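## Task

Four nests (N1, N2, N3, N4) each hold one of the plates E01, E07, E10 and E70, and only the ID labels tell which plate is where. First build a stack in rack S1 from the bottom up in this order: E01, then E07, then E10. E01 must rest flat on the rack floor, each plate above it must be fully seated in the one below, and every labelled short end must face the rack's front, the side toward you. Next release the plates and push the START key on post KP until it latches. Then return all four plates so each sits flat inside the locators of the nest it came from, with well A1 at the corner marked A1, while START stays latched. Nothing may count as done if it only stays put because the robot holds it; release everything and move the gripper away at the end.

## Robot and tools

ROBOT. A single four-axis SCARA arm: a vertical lift, a shoulder, an elbow and a wrist yaw, ending in a two-finger gripper that always stays level (no tilt). The controlled point, end_effector_position, is midway between the two rubber pads, 2 to 3 cm behind the fingertips. The fingers point along the gripper's +x and close along its y. Fully closed, the pads still stand 0.066 m apart, so a key is pushed with one fingertip, not by pinching.

FRAMES. Reported poses are in the scene frame: origin on the table top straight under the arm base, +z up, +y to the left when looking along +x. Motion commands, however, are offsets in the gripper's own axes.

execute_actions(actions). actions is a list of actions; each action is a table of up to 15 rows, one row per control step of 1/30 s. A table shorter than 15 rows repeats its final row for the remaining steps. Each row is five numbers in [-1, 1]: dx, dy, dz, rz, opening. dx, dy, dz, rz are an offset from the gripper pose measured at the start of that action (for a call's first action, the last pose a result reported), expressed in gripper axes; every row refers back to that same start pose, not to the row before. Scale: 1.0 equals 0.6 m for the distances and 180 degrees for rz; rz is rotation about the gripper z, positive from +x toward +y. opening is absolute, not an offset: +1 is 0.140 m wide, -1 is fully closed. Closing from fully open takes at least about 0.6 s. Per step the commanded pose is clipped to 70 mm and 16 degrees from the measured pose, so large offsets take several actions; after an action the arm only continues to the last clipped pose. An empty list just returns the state and images.

move(target, speed, blocking). target is one row of the same five numbers: an offset from the pose in the last result that reported one, in gripper axes, same scale, plus absolute opening (sent when the move begins). The path is straight, lasts 0.5 to 10 s (it stops short if it would need longer), turns the shorter way, and does not slow for obstacles. speed is in m/s, 0.002 to 0.5, default 0.25; rotation is limited to twice that in rad/s. The real hand may lag, stray or exceed the speed, most near full reach. Faster contact and a target set deeper past the contact both press harder. With blocking=false the result arrives after 0.5 s while the arm keeps going; until a result shows the move ended, other moves and execute_actions are refused, so call wait or stop. The "move:" line reports the ending (done means at rest near target; others include off_target, moving, held, fault), the limits that acted (paced: the pose was clipped; held: a check blocked steps, after which the arm may surge past the speed), and the remaining distance.

wait(seconds): 0 to 10; the arm keeps its last command, and a running move continues (the wait returns early when it ends). stop(): brakes a running move, needing room to stop; the fingers keep moving. zoom_image(camera, region): camera is cam_head_left, cam_head_right or cam_wrist; region is [x0, y0, x1, y1] pixels, origin top-left, at most 504 by 504. finished_scene(scene): pass the current scene's number; it is final, and the goal must hold afterward.

RESULTS. The state line gives end_effector_position (m) and end_effector_quat_wxyz in the scene frame; printed position can be off, more at long reach. Joint positions lists lift (m, 0 to 0.550), shoulder (-2 to 2 rad), elbow (-2.8 to 2.8 rad), wrist yaw (about ±12.566 rad) and the pad gap (m). grip_measured is the finger opening on the command scale; readings may carry a steady error near 1 mm. "Hand target" is where the controller is currently driving. "pose unreachable" means a clearance check altered or blocked the command. Images come from cam_head_left, cam_head_right and cam_wrist (each 504x504); calibration is given, but the fixed cameras may be a couple of degrees and under a centimetre off.

GRIPPING. To hold something, command an opening below grip_measured: about 0.04 under it holds firmly, less holds gently. Pads push about 18 N each; a fast close can squeeze harder.

CAUTIONS. Keep the elbow angle at least 0.4 rad away from 0, or the arm may fold and fault. Contact torque reaching a joint's load limit (lift 52.8 N, shoulder 7.92 N m, elbow 3.96 N m, wrist yaw 1.32 N m, held weight included) stops the arm for 10 s and drops the rest of the call. Holding loads heats motors: a MOTOR HOT line appears at 85 °C, and at 100 °C an OVER-TEMPERATURE FAULT brakes the arm until it cools. Never knock anything off the table. Small drops of a few millimetres when placing are fine; longer falls fail the task. Do not let START light up before the stack is fully correct and the unlisted plate sits properly in its nest. On every labelled plate, well A1 is at the labelled short end, at the corner away from the labelled long side. Loose objects may occasionally be nudged by outside pushes. The sim runs while you think, holding the last command, so end grips promptly.

Each tool is called after "Request:" in YAML: its name, and indented under it one key for each argument.

## Session

I'll start by looking at the scene.

Request:
execute_actions:
  actions: []

Scene clock: 0.00 s.
end_effector_position=(+0.7584, +0.1695, +0.3787) grip_measured=+1.00 end_effector_quat_wxyz=(+0.994, +0.000, +0.000, +0.107)
Joint positions: [ 0.374  0.718  2.236 -2.74   0.14 ]
Hand target: +0.758, +0.169, +0.379; +0.994, +0.000, +0.000, +0.107

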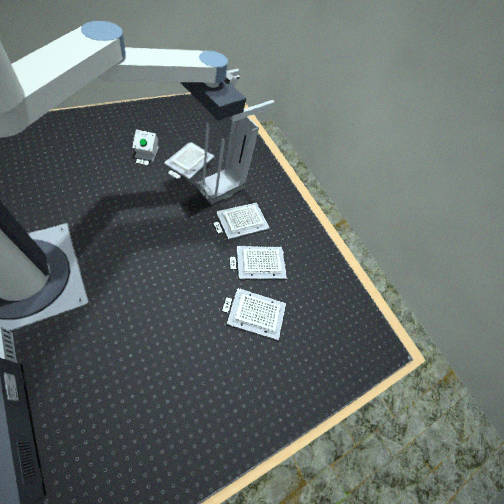

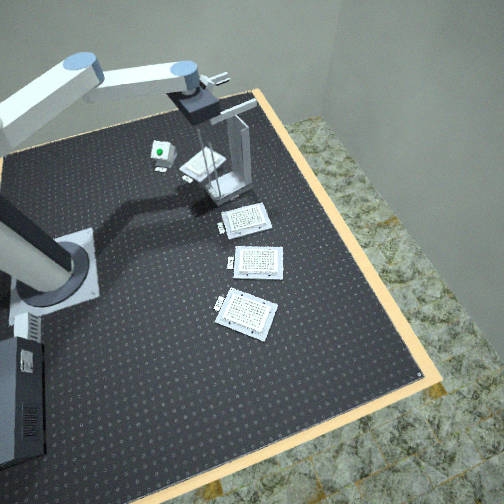

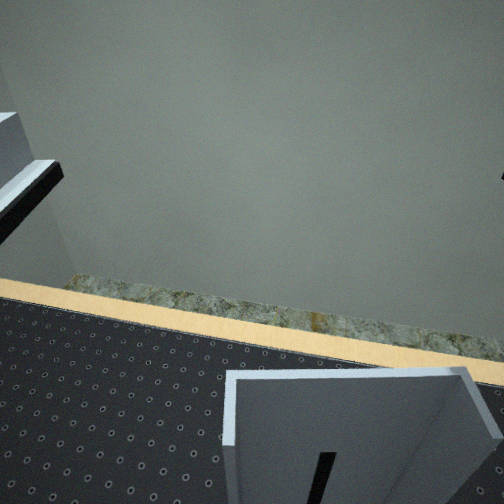

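Request:
zoom_image:
  camera: "cam_head_left"
  region: [120, 90, 310, 350]

Request:
zoom_image:
  camera: "cam_head_right"
  region: [130, 90, 310, 350]

Region (120, 90, 310, 350) of cam_head_left's 504x504 image, scaled by 1.938, with more detail than that image has; it fills the left 368 columns of this view, and the rest is white.

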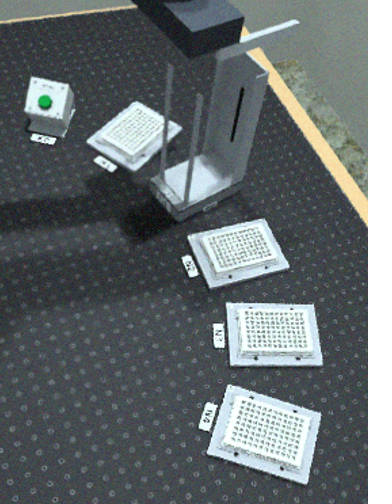

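Region (130, 90, 310, 350) of cam_head_right's 504x504 image, scaled by 1.938, with more detail than that image has; it fills the left 349 columns of this view, and the rest is white.

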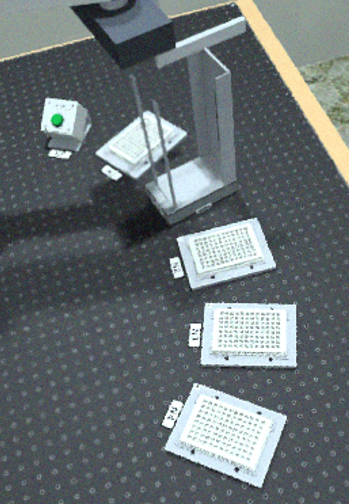

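Request:
zoom_image:
  camera: "cam_head_left"
  region: [210, 195, 300, 285]

Request:
zoom_image:
  camera: "cam_head_left"
  region: [215, 270, 295, 350]

Request:
zoom_image:
  camera: "cam_head_left"
  region: [125, 115, 265, 215]

Region (210, 195, 300, 285) of cam_head_left's 504x504 image, scaled by 5.600, with more detail than that image has.

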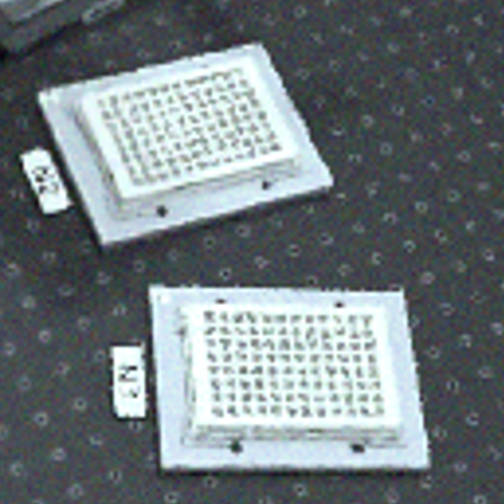

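Region (215, 270, 295, 350) of cam_head_left's 504x504 image, scaled by 6.300, with more detail than that image has.

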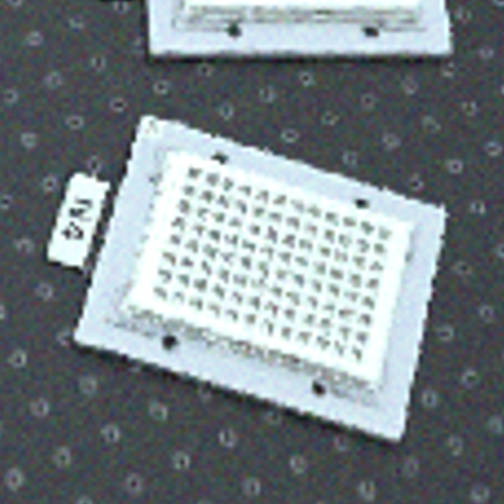

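Region (125, 115, 265, 215) of cam_head_left's 504x504 image, scaled by 3.600, with more detail than that image has; it fills the top 360 rows of this view, and the rest is white.

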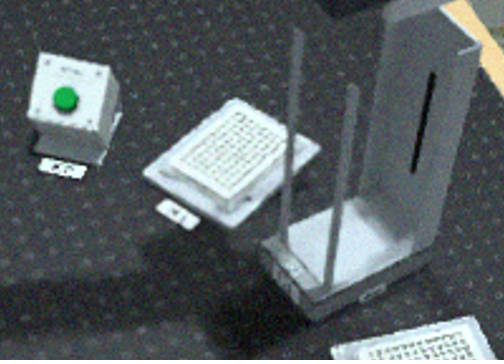

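Request:
move:
  target: [-0.4013, -0.2887, 0, -0.0906, 1]
  speed: 0.4

Scene clock: 61.90 s.
end_effector_position=(+0.5601, -0.0513, +0.3787) grip_measured=+1.00 end_effector_quat_wxyz=(+0.999, +0.000, +0.000, -0.035)
Joint positions: [ 0.374  0.768  0.987 -1.826  0.14 ]
Hand target: +0.560, -0.051, +0.379; +0.999, +0.000, +0.000, -0.035
Off the commanded pose: 0.000 m, 0 deg.
move: done
camera_calibration (this result's frames):
cam_wrist: T_world_to_cam=[[-0.0649565, -0.997887, -0.0014632, -0.00423972], [-0.599702, 0.0402089, -0.799212, 0.6284], [0.797582, -0.0510365, -0.601047, -0.125848], [0, 0, 0, 1]] pos_world=[0.476952, -0.0359209, 0.426579]

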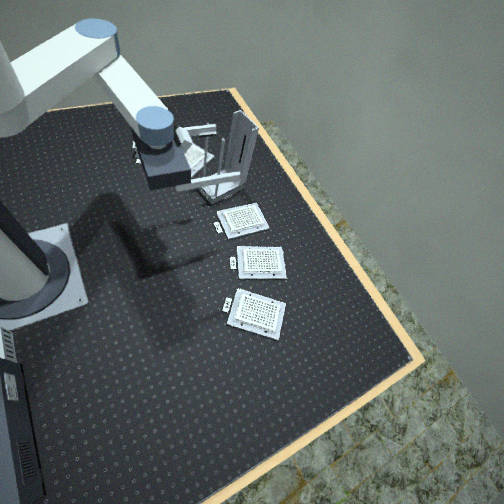

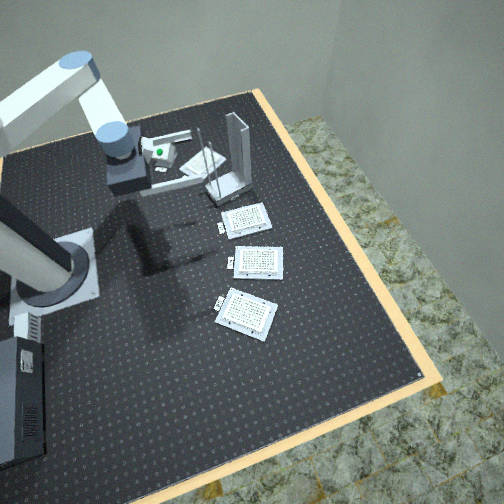

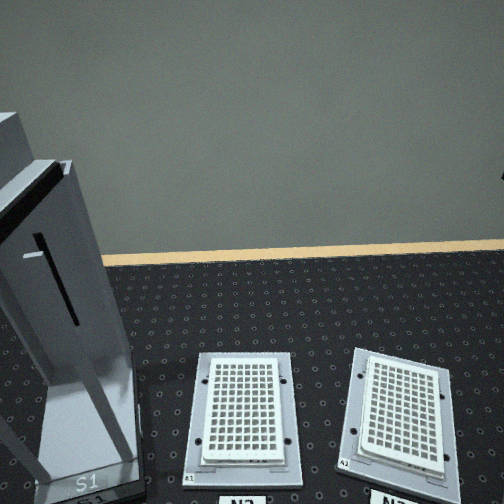

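Request:
move:
  target: [0, 0, -0.498, 0, -0.08]
  speed: 0.4

Scene clock: 67.00 s.
end_effector_position=(+0.5601, -0.0513, +0.0798) grip_measured=-0.08 end_effector_quat_wxyz=(+0.999, +0.000, +0.000, -0.035)
Joint positions: [ 0.075  0.768  0.987 -1.826  0.1  ]
Hand target: +0.560, -0.051, +0.080; +0.999, +0.000, +0.000, -0.035
Off the commanded pose: 0.000 m, 0 deg.
move: done; limits=paced
camera_calibration (this result's frames):
cam_wrist: T_world_to_cam=[[-0.0649847, -0.997885, -0.0014632, -0.00466411], [-0.599701, 0.0402259, -0.799212, 0.389542], [0.797581, -0.0510591, -0.601047, -0.305468], [0, 0, 0, 1]] pos_world=[0.476941, -0.0359208, 0.127719]

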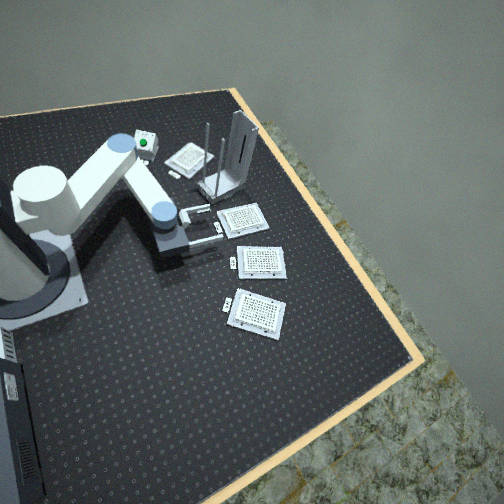

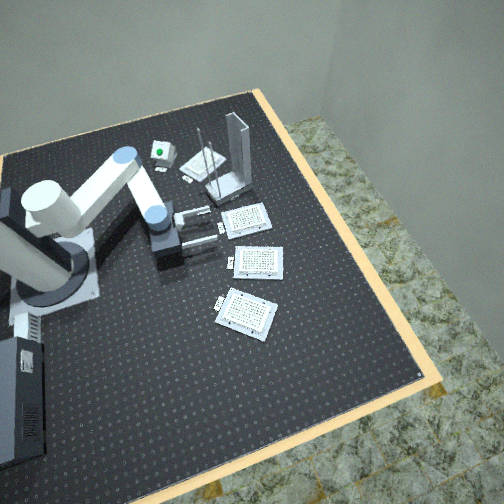

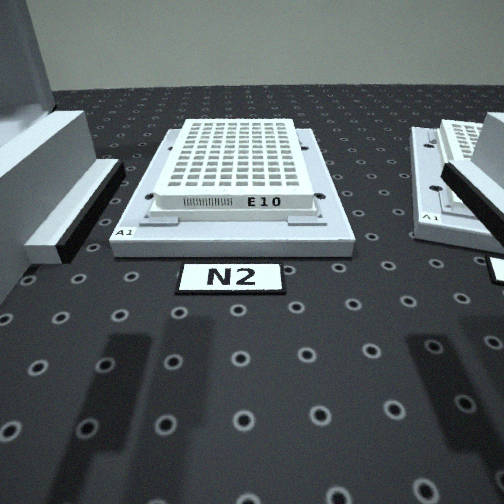

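Request:
zoom_image:
  camera: "cam_wrist"
  region: [100, 100, 370, 300]

Region (100, 100, 370, 300) of cam_wrist's 504x504 image, scaled by 1.867, with more detail than that image has; it fills the top 373 rows of this view, and the rest is white.

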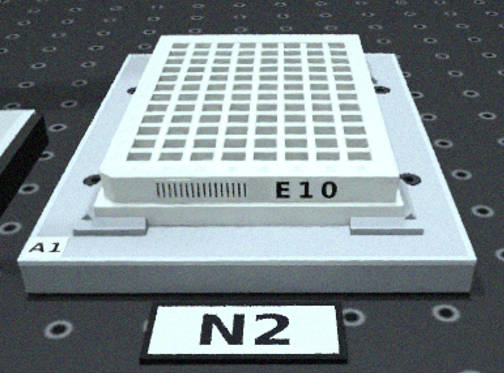

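Request:
move:
  target: [0.0093, -0.1815, 0, -0.1056, -0.08]
  speed: 0.4

Scene clock: 120.43 s.
end_effector_position=(+0.5580, -0.1603, +0.0798) grip_measured=-0.08 end_effector_quat_wxyz=(+0.980, +0.000, +0.000, -0.200)
Joint positions: [ 0.075  0.5    1.106 -2.008  0.1  ]
Hand target: +0.558, -0.160, +0.080; +0.980, +0.000, +0.000, -0.200
Off the commanded pose: 0.000 m, 0 deg.
move: done
camera_calibration (this result's frames):
cam_wrist: T_world_to_cam=[[-0.386492, -0.922292, -0.0014632, 0.0779059], [-0.55389, 0.233379, -0.799212, 0.398092], [0.737448, -0.308079, -0.601047, -0.317035], [0, 0, 0, 1]] pos_world=[0.484406, -0.118726, 0.127721]

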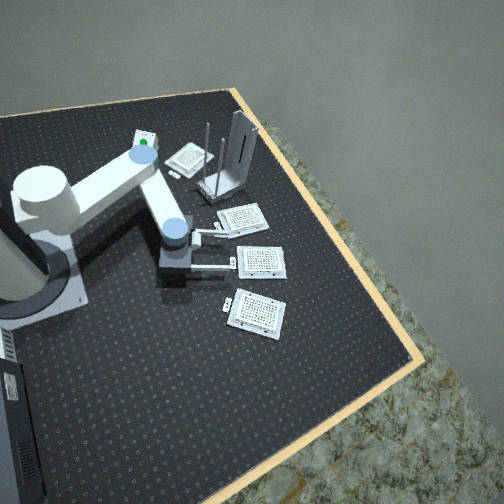

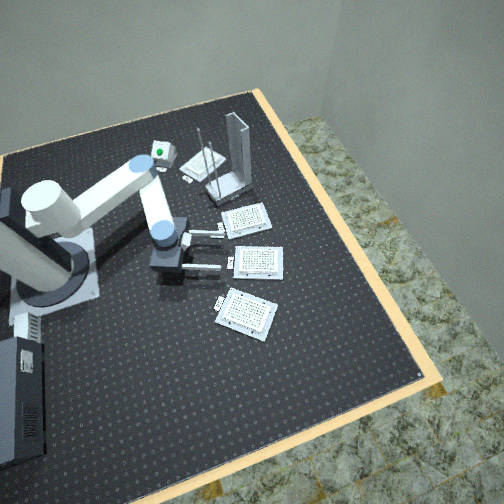

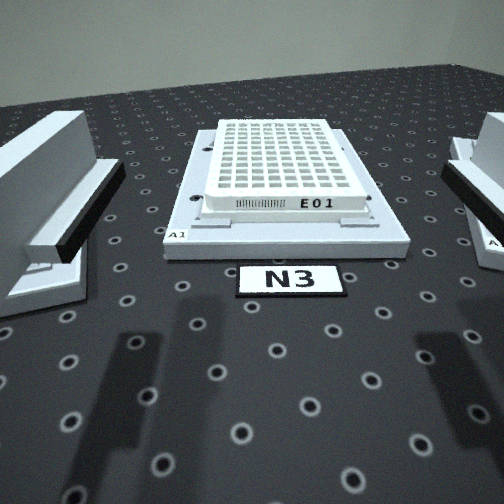

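Request:
zoom_image:
  camera: "cam_wrist"
  region: [150, 100, 420, 300]

Region (150, 100, 420, 300) of cam_wrist's 504x504 image, scaled by 1.867, with more detail than that image has; it fills the top 373 rows of this view, and the rest is white.

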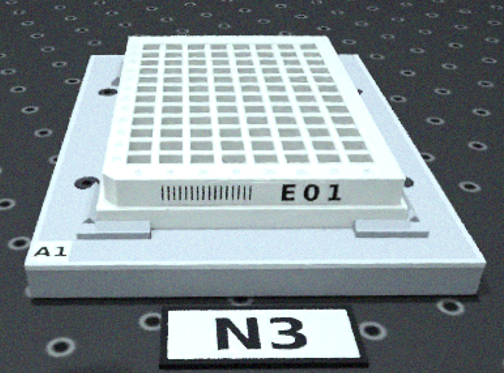

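Request:
move:
  target: [-0.0302, -0.2225, 0, -0.0996, -0.08]
  speed: 0.4

Scene clock: 137.50 s.
end_effector_position=(+0.4891, -0.2761, +0.0798) grip_measured=-0.08 end_effector_quat_wxyz=(+0.937, +0.000, +0.000, -0.350)
Joint positions: [ 0.075  0.165  1.12  -2.     0.1  ]
Hand target: +0.489, -0.276, +0.080; +0.937, +0.000, +0.000, -0.350
Off the commanded pose: 0.000 m, 0 deg.
move: done
camera_calibration (this result's frames):
cam_wrist: T_world_to_cam=[[-0.651716, -0.758461, -0.0014632, 0.119428], [-0.45511, 0.3926, -0.799212, 0.382593], [0.606746, -0.520194, -0.601047, -0.296526], [0, 0, 0, 1]] pos_world=[0.431871, -0.213875, 0.127721]

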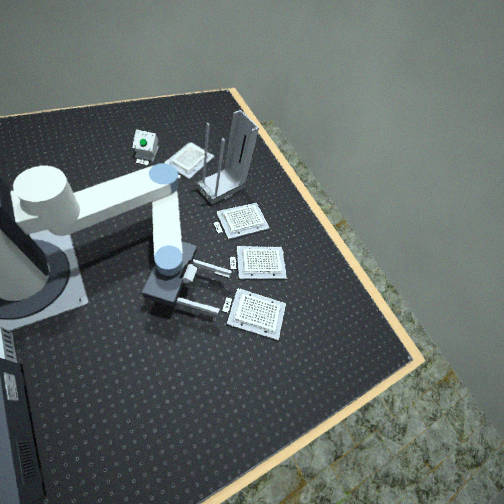

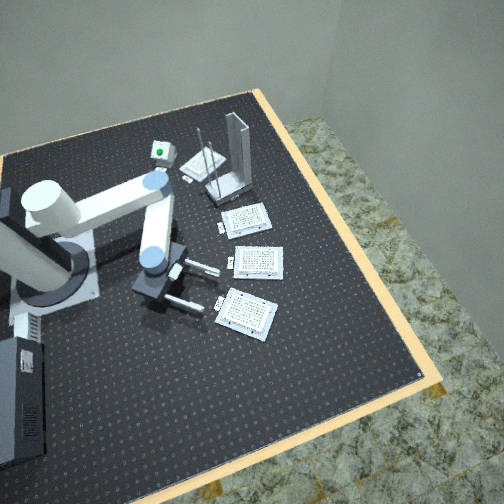

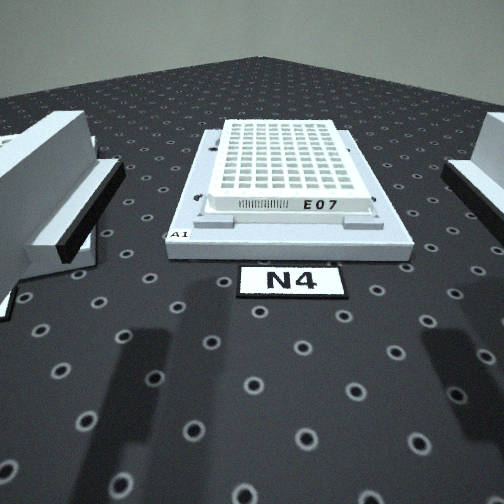

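Request:
zoom_image:
  camera: "cam_wrist"
  region: [150, 100, 420, 300]

Region (150, 100, 420, 300) of cam_wrist's 504x504 image, scaled by 1.867, with more detail than that image has; it fills the top 373 rows of this view, and the rest is white.

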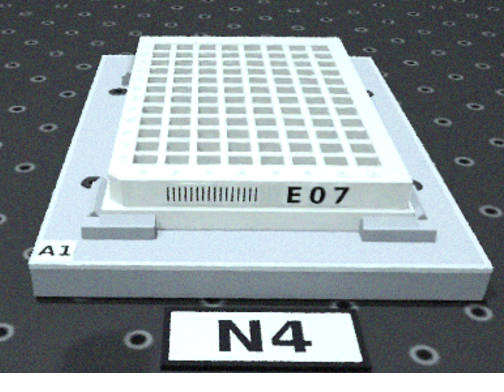

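Request:
move:
  target: [-0.3853, 0.4667, 0.0837, 0.3054, -0.08]
  speed: 0.4

Scene clock: 155.13 s.
end_effector_position=(+0.4980, +0.0869, +0.1300) grip_measured=-0.08 end_effector_quat_wxyz=(+0.993, +0.000, +0.000, +0.122)
Joint positions: [ 0.125  1.278  0.752 -1.785  0.1  ]
Hand target: +0.498, +0.087, +0.130; +0.993, +0.000, +0.000, +0.122
Off the commanded pose: 0.000 m, 0 deg.
move: done
camera_calibration (this result's frames):
cam_wrist: T_world_to_cam=[[0.247692, -0.968838, -0.0014632, -0.0289645], [-0.582608, -0.147742, -0.799212, 0.394719], [0.774091, 0.198811, -0.601047, -0.228729], [0, 0, 0, 1]] pos_world=[0.414197, 0.0757284, 0.177945]

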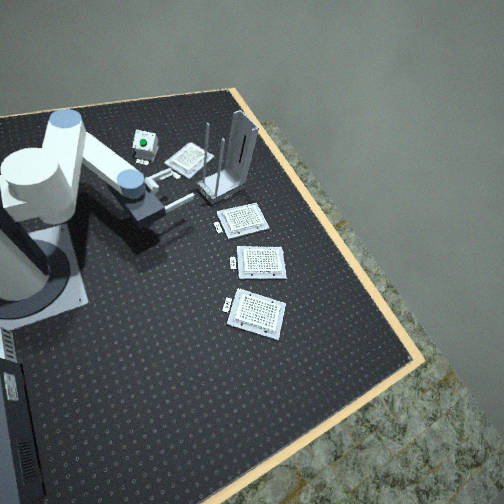

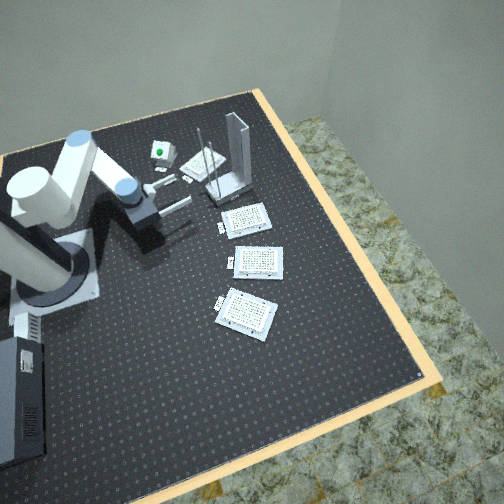

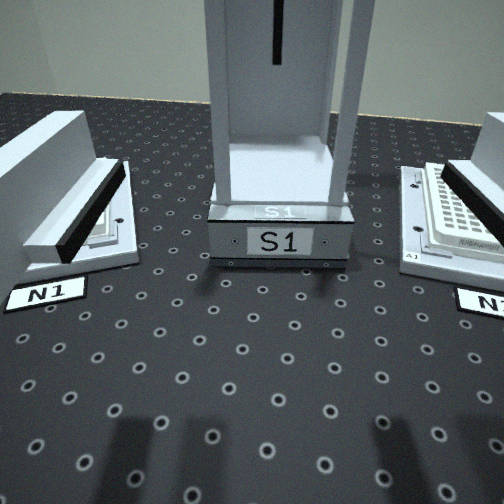

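Request:
zoom_image:
  camera: "cam_wrist"
  region: [180, 100, 380, 290]

Region (180, 100, 380, 290) of cam_wrist's 504x504 image, scaled by 2.520, with more detail than that image has; it fills the top 479 rows of this view, and the rest is white.

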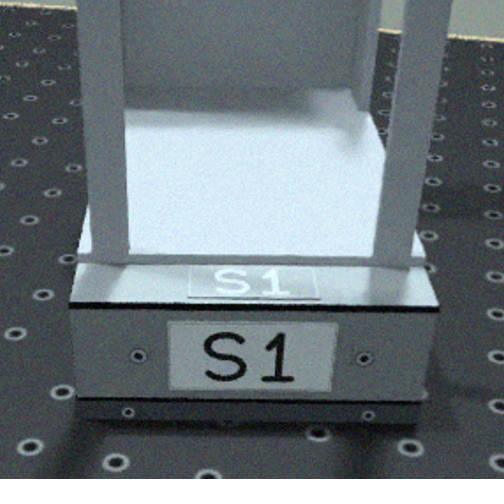

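Request:
move:
  target: [0.0537, 0.1878, -0.0833, 0.1, -0.08]
  speed: 0.4

Scene clock: 193.47 s.
end_effector_position=(+0.5019, +0.2041, +0.0800) grip_measured=-0.08 end_effector_quat_wxyz=(+0.961, +0.000, +0.000, +0.276)
Joint positions: [ 0.075  1.498  0.972 -1.91   0.1  ]
Hand target: +0.502, +0.204, +0.080; +0.961, +0.000, +0.000, +0.276
Off the commanded pose: 0.000 m, 0 deg.
move: done
camera_calibration (this result's frames):
cam_wrist: T_world_to_cam=[[0.535529, -0.844515, -0.0014632, -0.0862417], [-0.508221, -0.320891, -0.799212, 0.372322], [0.674478, 0.428745, -0.601047, -0.282061], [0, 0, 0, 1]] pos_world=[0.425651, 0.167575, 0.127906]

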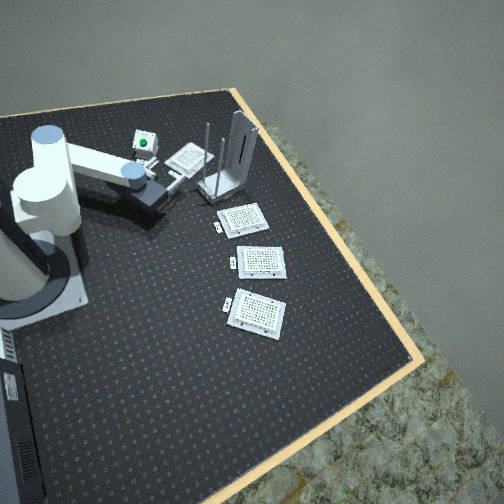

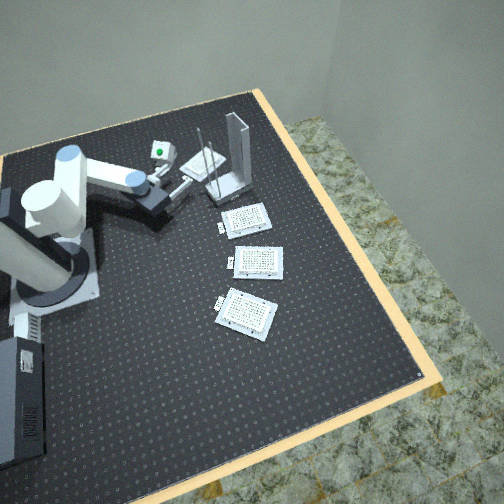

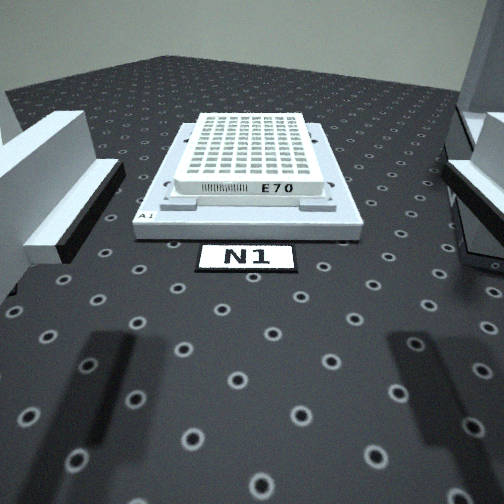

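Request:
move:
  target: [-0.0889, 0.1919, 0.1, 0.1056, -0.08]
  speed: 0.4

Scene clock: 199.53 s.
end_effector_position=(+0.3955, +0.2734, +0.1401) grip_measured=-0.08 end_effector_quat_wxyz=(+0.902, +0.000, +0.000, +0.431)
Joint positions: [ 0.135  1.877  0.823 -1.808  0.1  ]
Hand target: +0.396, +0.273, +0.140; +0.902, +0.000, +0.000, +0.431
Off the commanded pose: 0.000 m, 0 deg.
move: done
camera_calibration (this result's frames):
cam_wrist: T_world_to_cam=[[0.781797, -0.623531, -0.0014632, -0.128462], [-0.375687, -0.469169, -0.799212, 0.3766], [0.497647, 0.625371, -0.601047, -0.187723], [0, 0, 0, 1]] pos_world=[0.335335, 0.213985, 0.187965]

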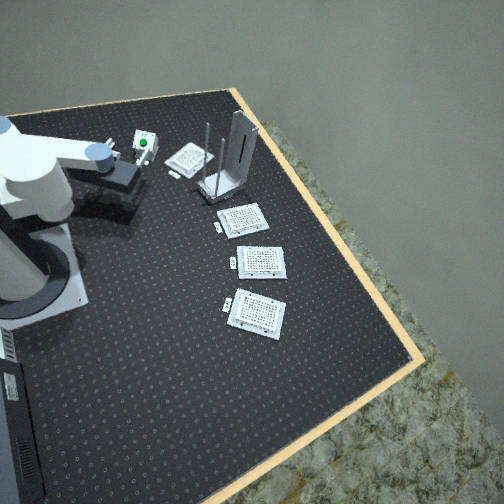

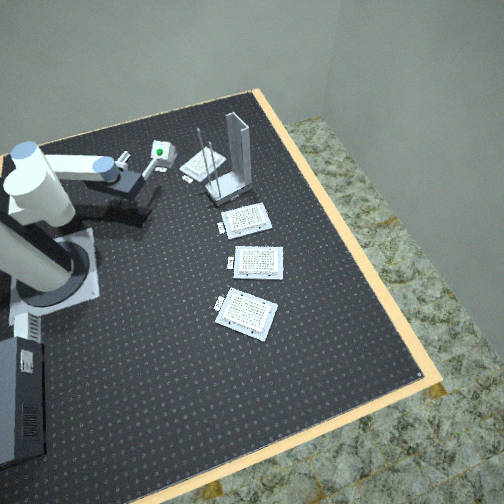

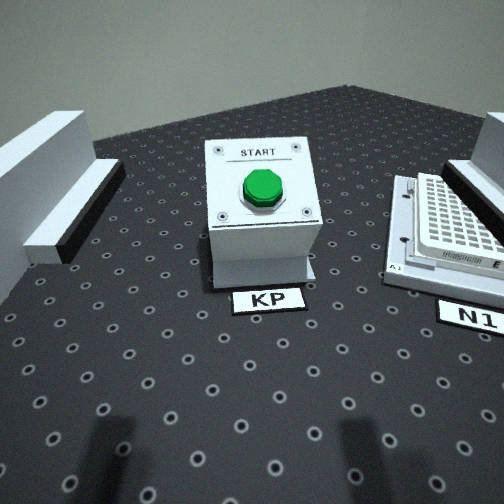

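Request:
zoom_image:
  camera: "cam_wrist"
  region: [170, 120, 360, 320]

Region (170, 120, 360, 320) of cam_wrist's 504x504 image, scaled by 2.520, with more detail than that image has; it fills the left 479 columns of this view, and the rest is white.

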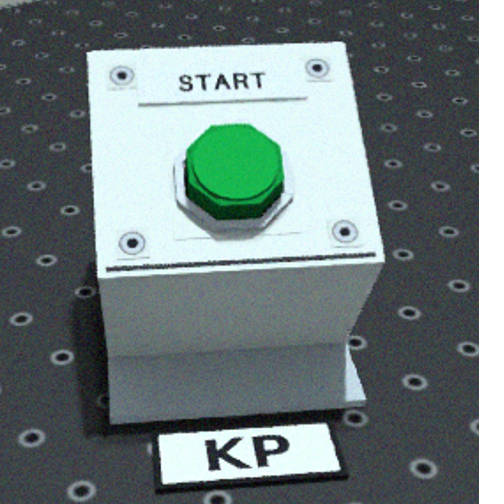

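Request:
move:
  target: [-0.3331, -0.5782, -0.1085, -0.4072, -0.08]
  speed: 0.4

Scene clock: 223.03 s.
end_effector_position=(+0.5402, -0.0997, +0.0750) grip_measured=-0.08 end_effector_quat_wxyz=(+0.981, +0.000, +0.000, -0.192)
Joint positions: [ 0.07   0.751  0.949 -2.087  0.1  ]
Hand target: +0.540, -0.100, +0.075; +0.981, +0.000, +0.000, -0.192
Off the commanded pose: 0.000 m, 0 deg.
move: done
camera_calibration (this result's frames):
cam_wrist: T_world_to_cam=[[-0.372264, -0.928126, -0.0014632, 0.118659], [-0.557413, 0.224834, -0.799212, 0.371237], [0.742099, -0.296702, -0.601047, -0.289526], [0, 0, 0, 1]] pos_world=[0.465962, -0.0592395, 0.122851]

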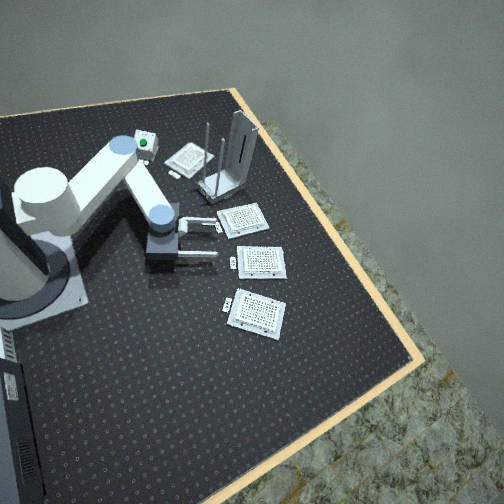

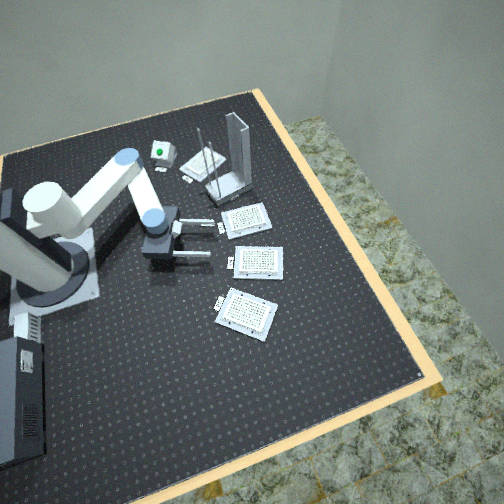

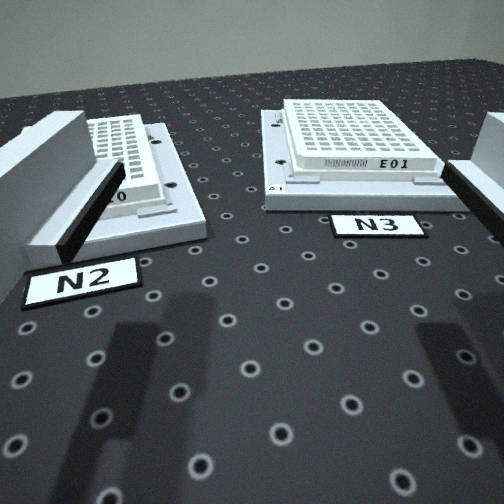

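Request:
move:
  target: [0.3248, -0.0961, -0.025, 0, -0.08]
  speed: 0.3

Scene clock: 227.23 s.
end_effector_position=(+0.6990, -0.2266, +0.0600) grip_measured=-0.08 end_effector_quat_wxyz=(+0.981, +0.000, +0.000, -0.192)
Joint positions: [ 0.055  0.129  1.95  -2.465  0.1  ]
Hand target: +0.699, -0.227, +0.060; +0.981, +0.000, +0.000, -0.192
Off the commanded pose: 0.000 m, 0 deg.
move: done
camera_calibration (this result's frames):
cam_wrist: T_world_to_cam=[[-0.37219, -0.928155, -0.0014632, 0.059912], [-0.557431, 0.22479, -0.799212, 0.476339], [0.742122, -0.296643, -0.601047, -0.454041], [0, 0, 0, 1]] pos_world=[0.624779, -0.186157, 0.107883]

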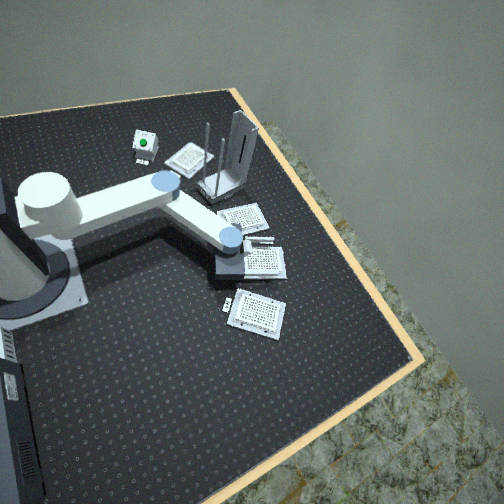

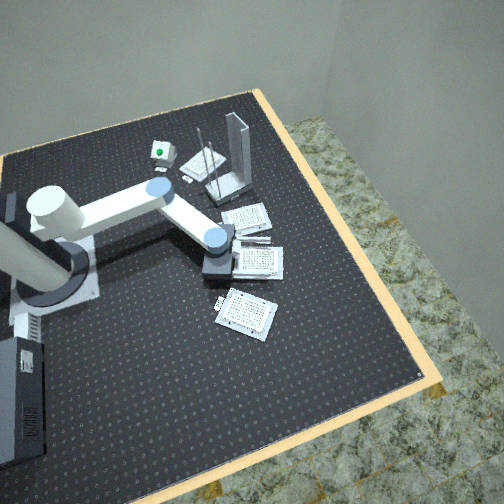

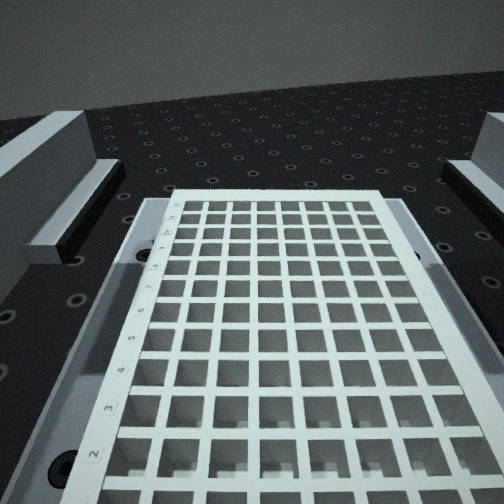

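Request:
move:
  target: [-0.0067, 0, -0.0433, 0, -0.08]
  speed: 0.08

Scene clock: 238.33 s.
end_effector_position=(+0.6953, -0.2252, +0.0339) grip_measured=-0.08 end_effector_quat_wxyz=(+0.981, +0.000, +0.000, -0.192)
Joint positions: [ 0.029  0.14   1.922 -2.45   0.1  ]
Hand target: +0.695, -0.225, +0.034; +0.981, +0.000, +0.000, -0.192
Off the commanded pose: 0.000 m, 0 deg.
move: done
camera_calibration (this result's frames):
cam_wrist: T_world_to_cam=[[-0.37243, -0.928059, -0.0014632, 0.0600209], [-0.557373, 0.224934, -0.799212, 0.453118], [0.742045, -0.296835, -0.601047, -0.466488], [0, 0, 0, 1]] pos_world=[0.621064, -0.184689, 0.0818444]

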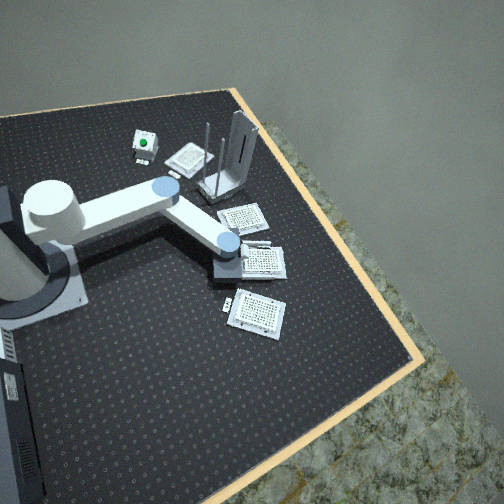

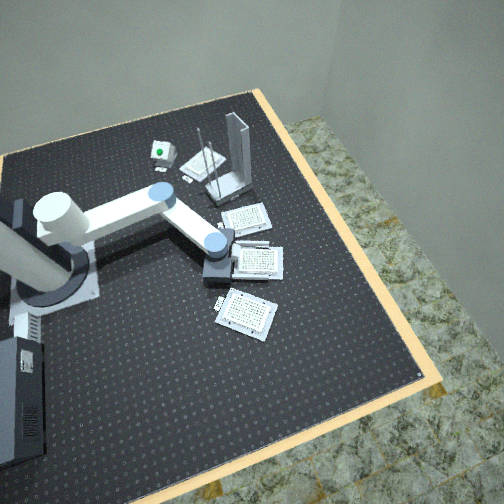

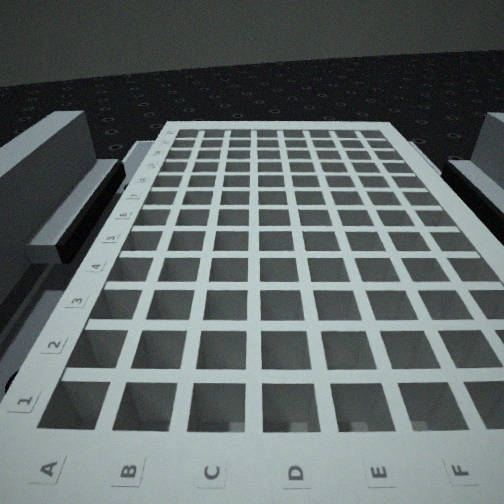

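Request:
execute_actions:
  actions:
    - [[0,0,0,0,-0.2],[0,0,0,0,-0.25],[0,0,0,0,-0.3],[0,0,0,0,-0.35],[0,0,0,0,-0.4],[0,0,0,0,-0.44],[0,0,0,0,-0.47],[0,0,0,0,-0.49],[0,0,0,0,-0.51],[0,0,0,0,-0.52],[0,0,0,0,-0.53],[0,0,0,0,-0.54],[0,0,0,0,-0.55],[0,0,0,0,-0.56],[0,0,0,0,-0.57]]
    - [[0,0,0,0,-0.58],[0,0,0,0,-0.59],[0,0,0,0,-0.60]]

Scene clock: 246.83 s.
end_effector_position=(+0.6953, -0.2251, +0.0339) grip_measured=-0.56 end_effector_quat_wxyz=(+0.981, +0.000, +0.000, -0.192)
Joint positions: [ 0.029  0.14   1.922 -2.45   0.082]
Hand target: +0.695, -0.225, +0.034; +0.981, +0.000, +0.000, -0.192
Off the commanded pose: 0.000 m, 0 deg.
camera_calibration (this result's frames):
cam_wrist: T_world_to_cam=[[-0.372052, -0.928211, -0.0014632, 0.0598098], [-0.557464, 0.224707, -0.799212, 0.453137], [0.742166, -0.296533, -0.601047, -0.466511], [0, 0, 0, 1]] pos_world=[0.621089, -0.184643, 0.0818454]

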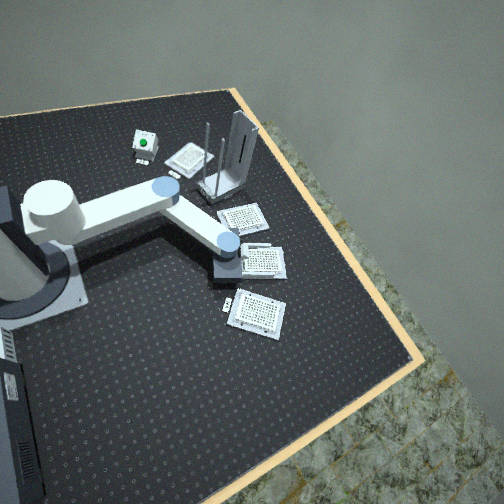

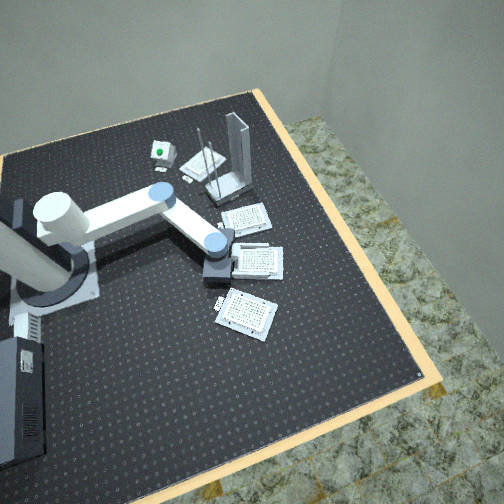

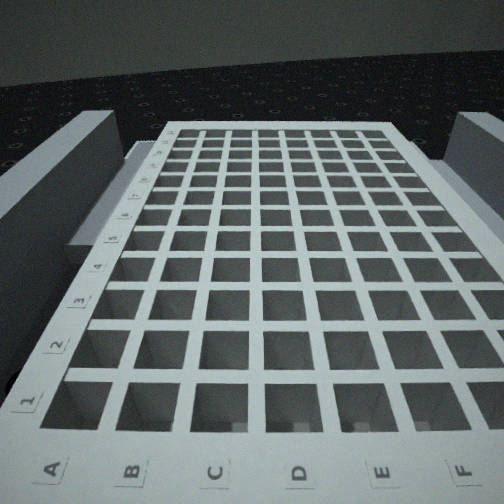

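Request:
move:
  target: [0, 0, 0.04, 0, -0.60]
  speed: 0.08

Scene clock: 252.97 s.
end_effector_position=(+0.6953, -0.2251, +0.0580) grip_measured=-0.56 end_effector_quat_wxyz=(+0.981, +0.000, +0.000, -0.192)
Joint positions: [ 0.053  0.14   1.922 -2.45   0.082]
Hand target: +0.695, -0.225, +0.058; +0.981, +0.000, +0.000, -0.192
Off the commanded pose: 0.000 m, 0 deg.
move: done
camera_calibration (this result's frames):
cam_wrist: T_world_to_cam=[[-0.372044, -0.928214, -0.0014632, 0.0598413], [-0.557467, 0.224702, -0.799212, 0.472357], [0.742169, -0.296526, -0.601047, -0.452059], [0, 0, 0, 1]] pos_world=[0.621091, -0.184641, 0.105892]

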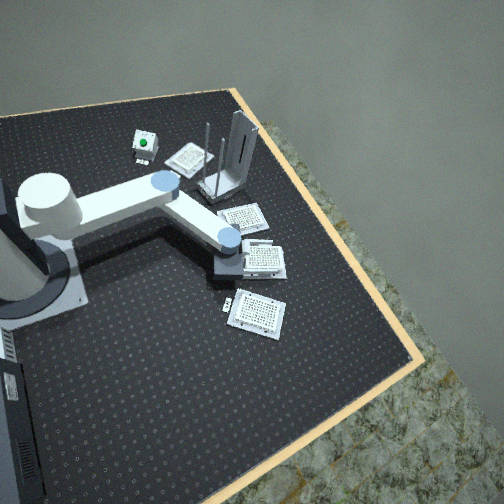

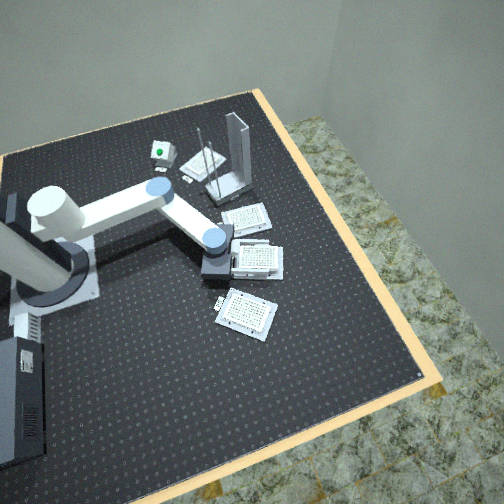

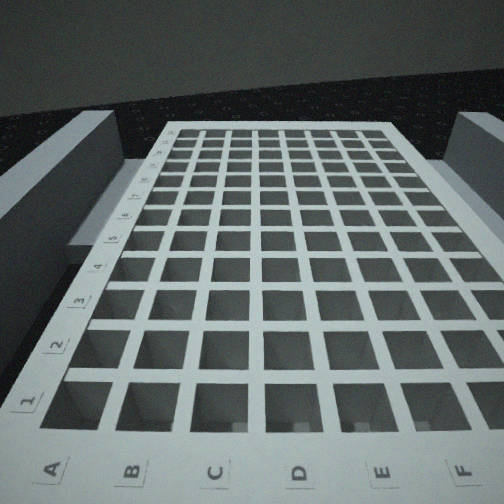

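Request:
move:
  target: [-0.0904, 0.2423, 0.47, 0.0944, -0.60]
  speed: 0.3

Scene clock: 257.20 s.
end_effector_position=(+0.6999, -0.0699, +0.3400) grip_measured=-0.56 end_effector_quat_wxyz=(+0.999, +0.000, +0.000, -0.045)
Joint positions: [ 0.335  0.51   1.689 -2.289  0.082]
Hand target: +0.700, -0.070, +0.340; +0.999, +0.000, +0.000, -0.045
Off the commanded pose: 0.000 m, 0 deg.
move: done
camera_calibration (this result's frames):
cam_wrist: T_world_to_cam=[[-0.0842871, -0.99644, -0.0014632, -0.000140877], [-0.59881, 0.0518259, -0.799212, 0.682282], [0.796443, -0.0664871, -0.601047, -0.261792], [0, 0, 0, 1]] pos_world=[0.617048, -0.052906, 0.387939]

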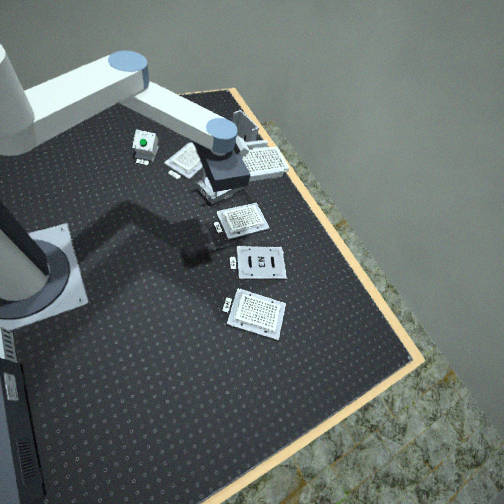

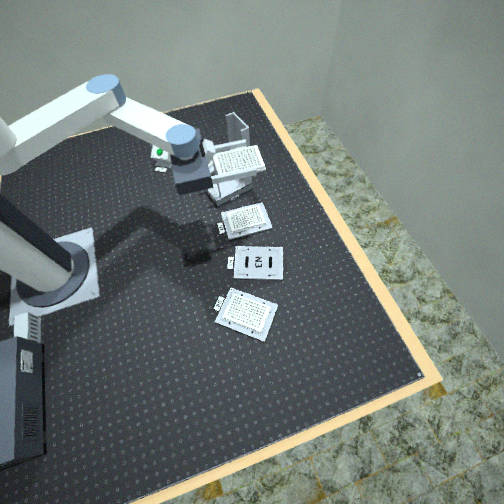

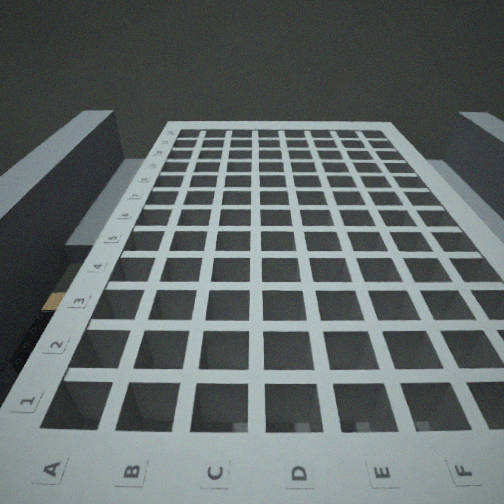

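Request:
move:
  target: [-0.1710, 0.2803, -0.025, 0.1019, -0.60]
  speed: 0.25

Scene clock: 279.47 s.
end_effector_position=(+0.6126, +0.1069, +0.3251) grip_measured=-0.56 end_effector_quat_wxyz=(+0.993, +0.000, +0.000, +0.115)
Joint positions: [ 0.32   1.074  1.272 -2.115  0.082]
Hand target: +0.613, +0.107, +0.325; +0.993, +0.000, +0.000, +0.115
Off the commanded pose: 0.000 m, 0 deg.
move: done
camera_calibration (this result's frames):
cam_wrist: T_world_to_cam=[[0.23422, -0.972182, -0.0014632, -0.0290738], [-0.584603, -0.139641, -0.799212, 0.620684], [0.776776, 0.188047, -0.601047, -0.20475], [0, 0, 0, 1]] pos_world=[0.528708, 0.0969104, 0.372951]

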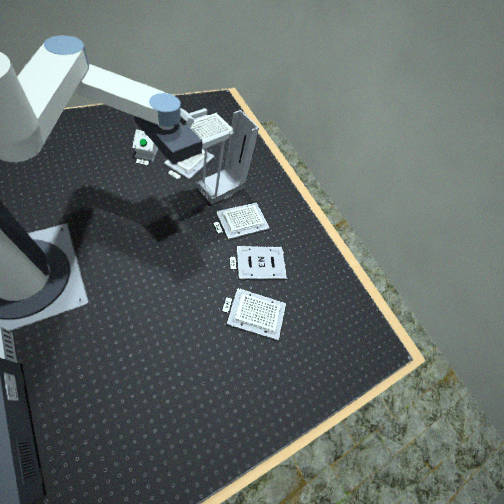

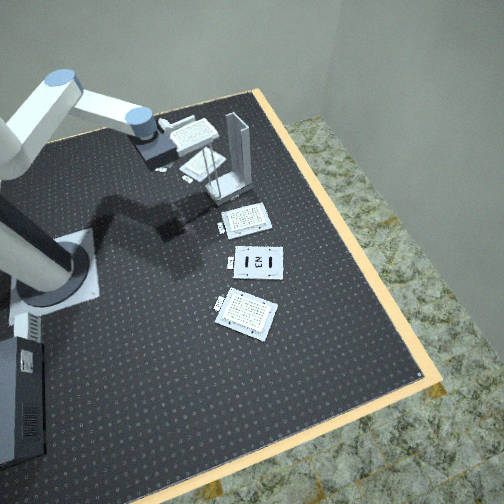

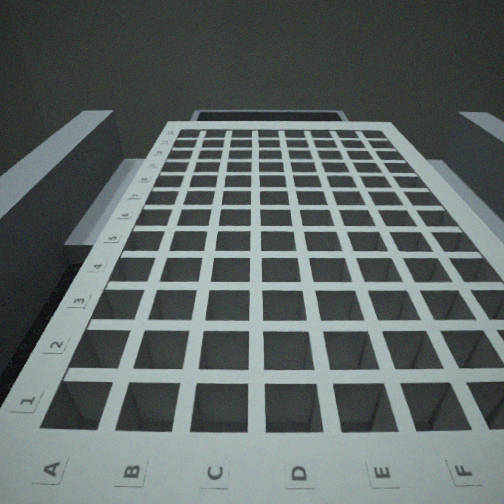

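Request:
zoom_image:
  camera: "cam_wrist"
  region: [150, 90, 410, 150]

Region (150, 90, 410, 150) of cam_wrist's 504x504 image, scaled by 1.938, with more detail than that image has; it fills the top 116 rows of this view, and the rest is white.

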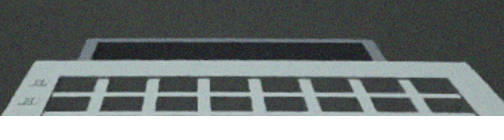

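Request:
zoom_image:
  camera: "cam_wrist"
  region: [160, 100, 280, 135]

Request:
zoom_image:
  camera: "cam_wrist"
  region: [280, 100, 400, 135]

Region (160, 100, 280, 135) of cam_wrist's 504x504 image, scaled by 4.200, with more detail than that image has; it fills the top 147 rows of this view, and the rest is white.

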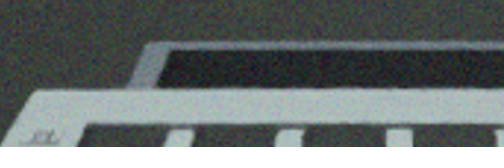

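Region (280, 100, 400, 135) of cam_wrist's 504x504 image, scaled by 4.200, with more detail than that image has; it fills the top 147 rows of this view, and the rest is white.

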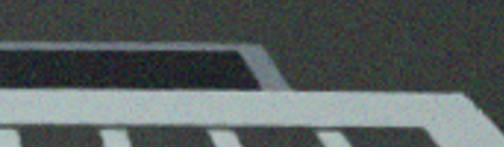

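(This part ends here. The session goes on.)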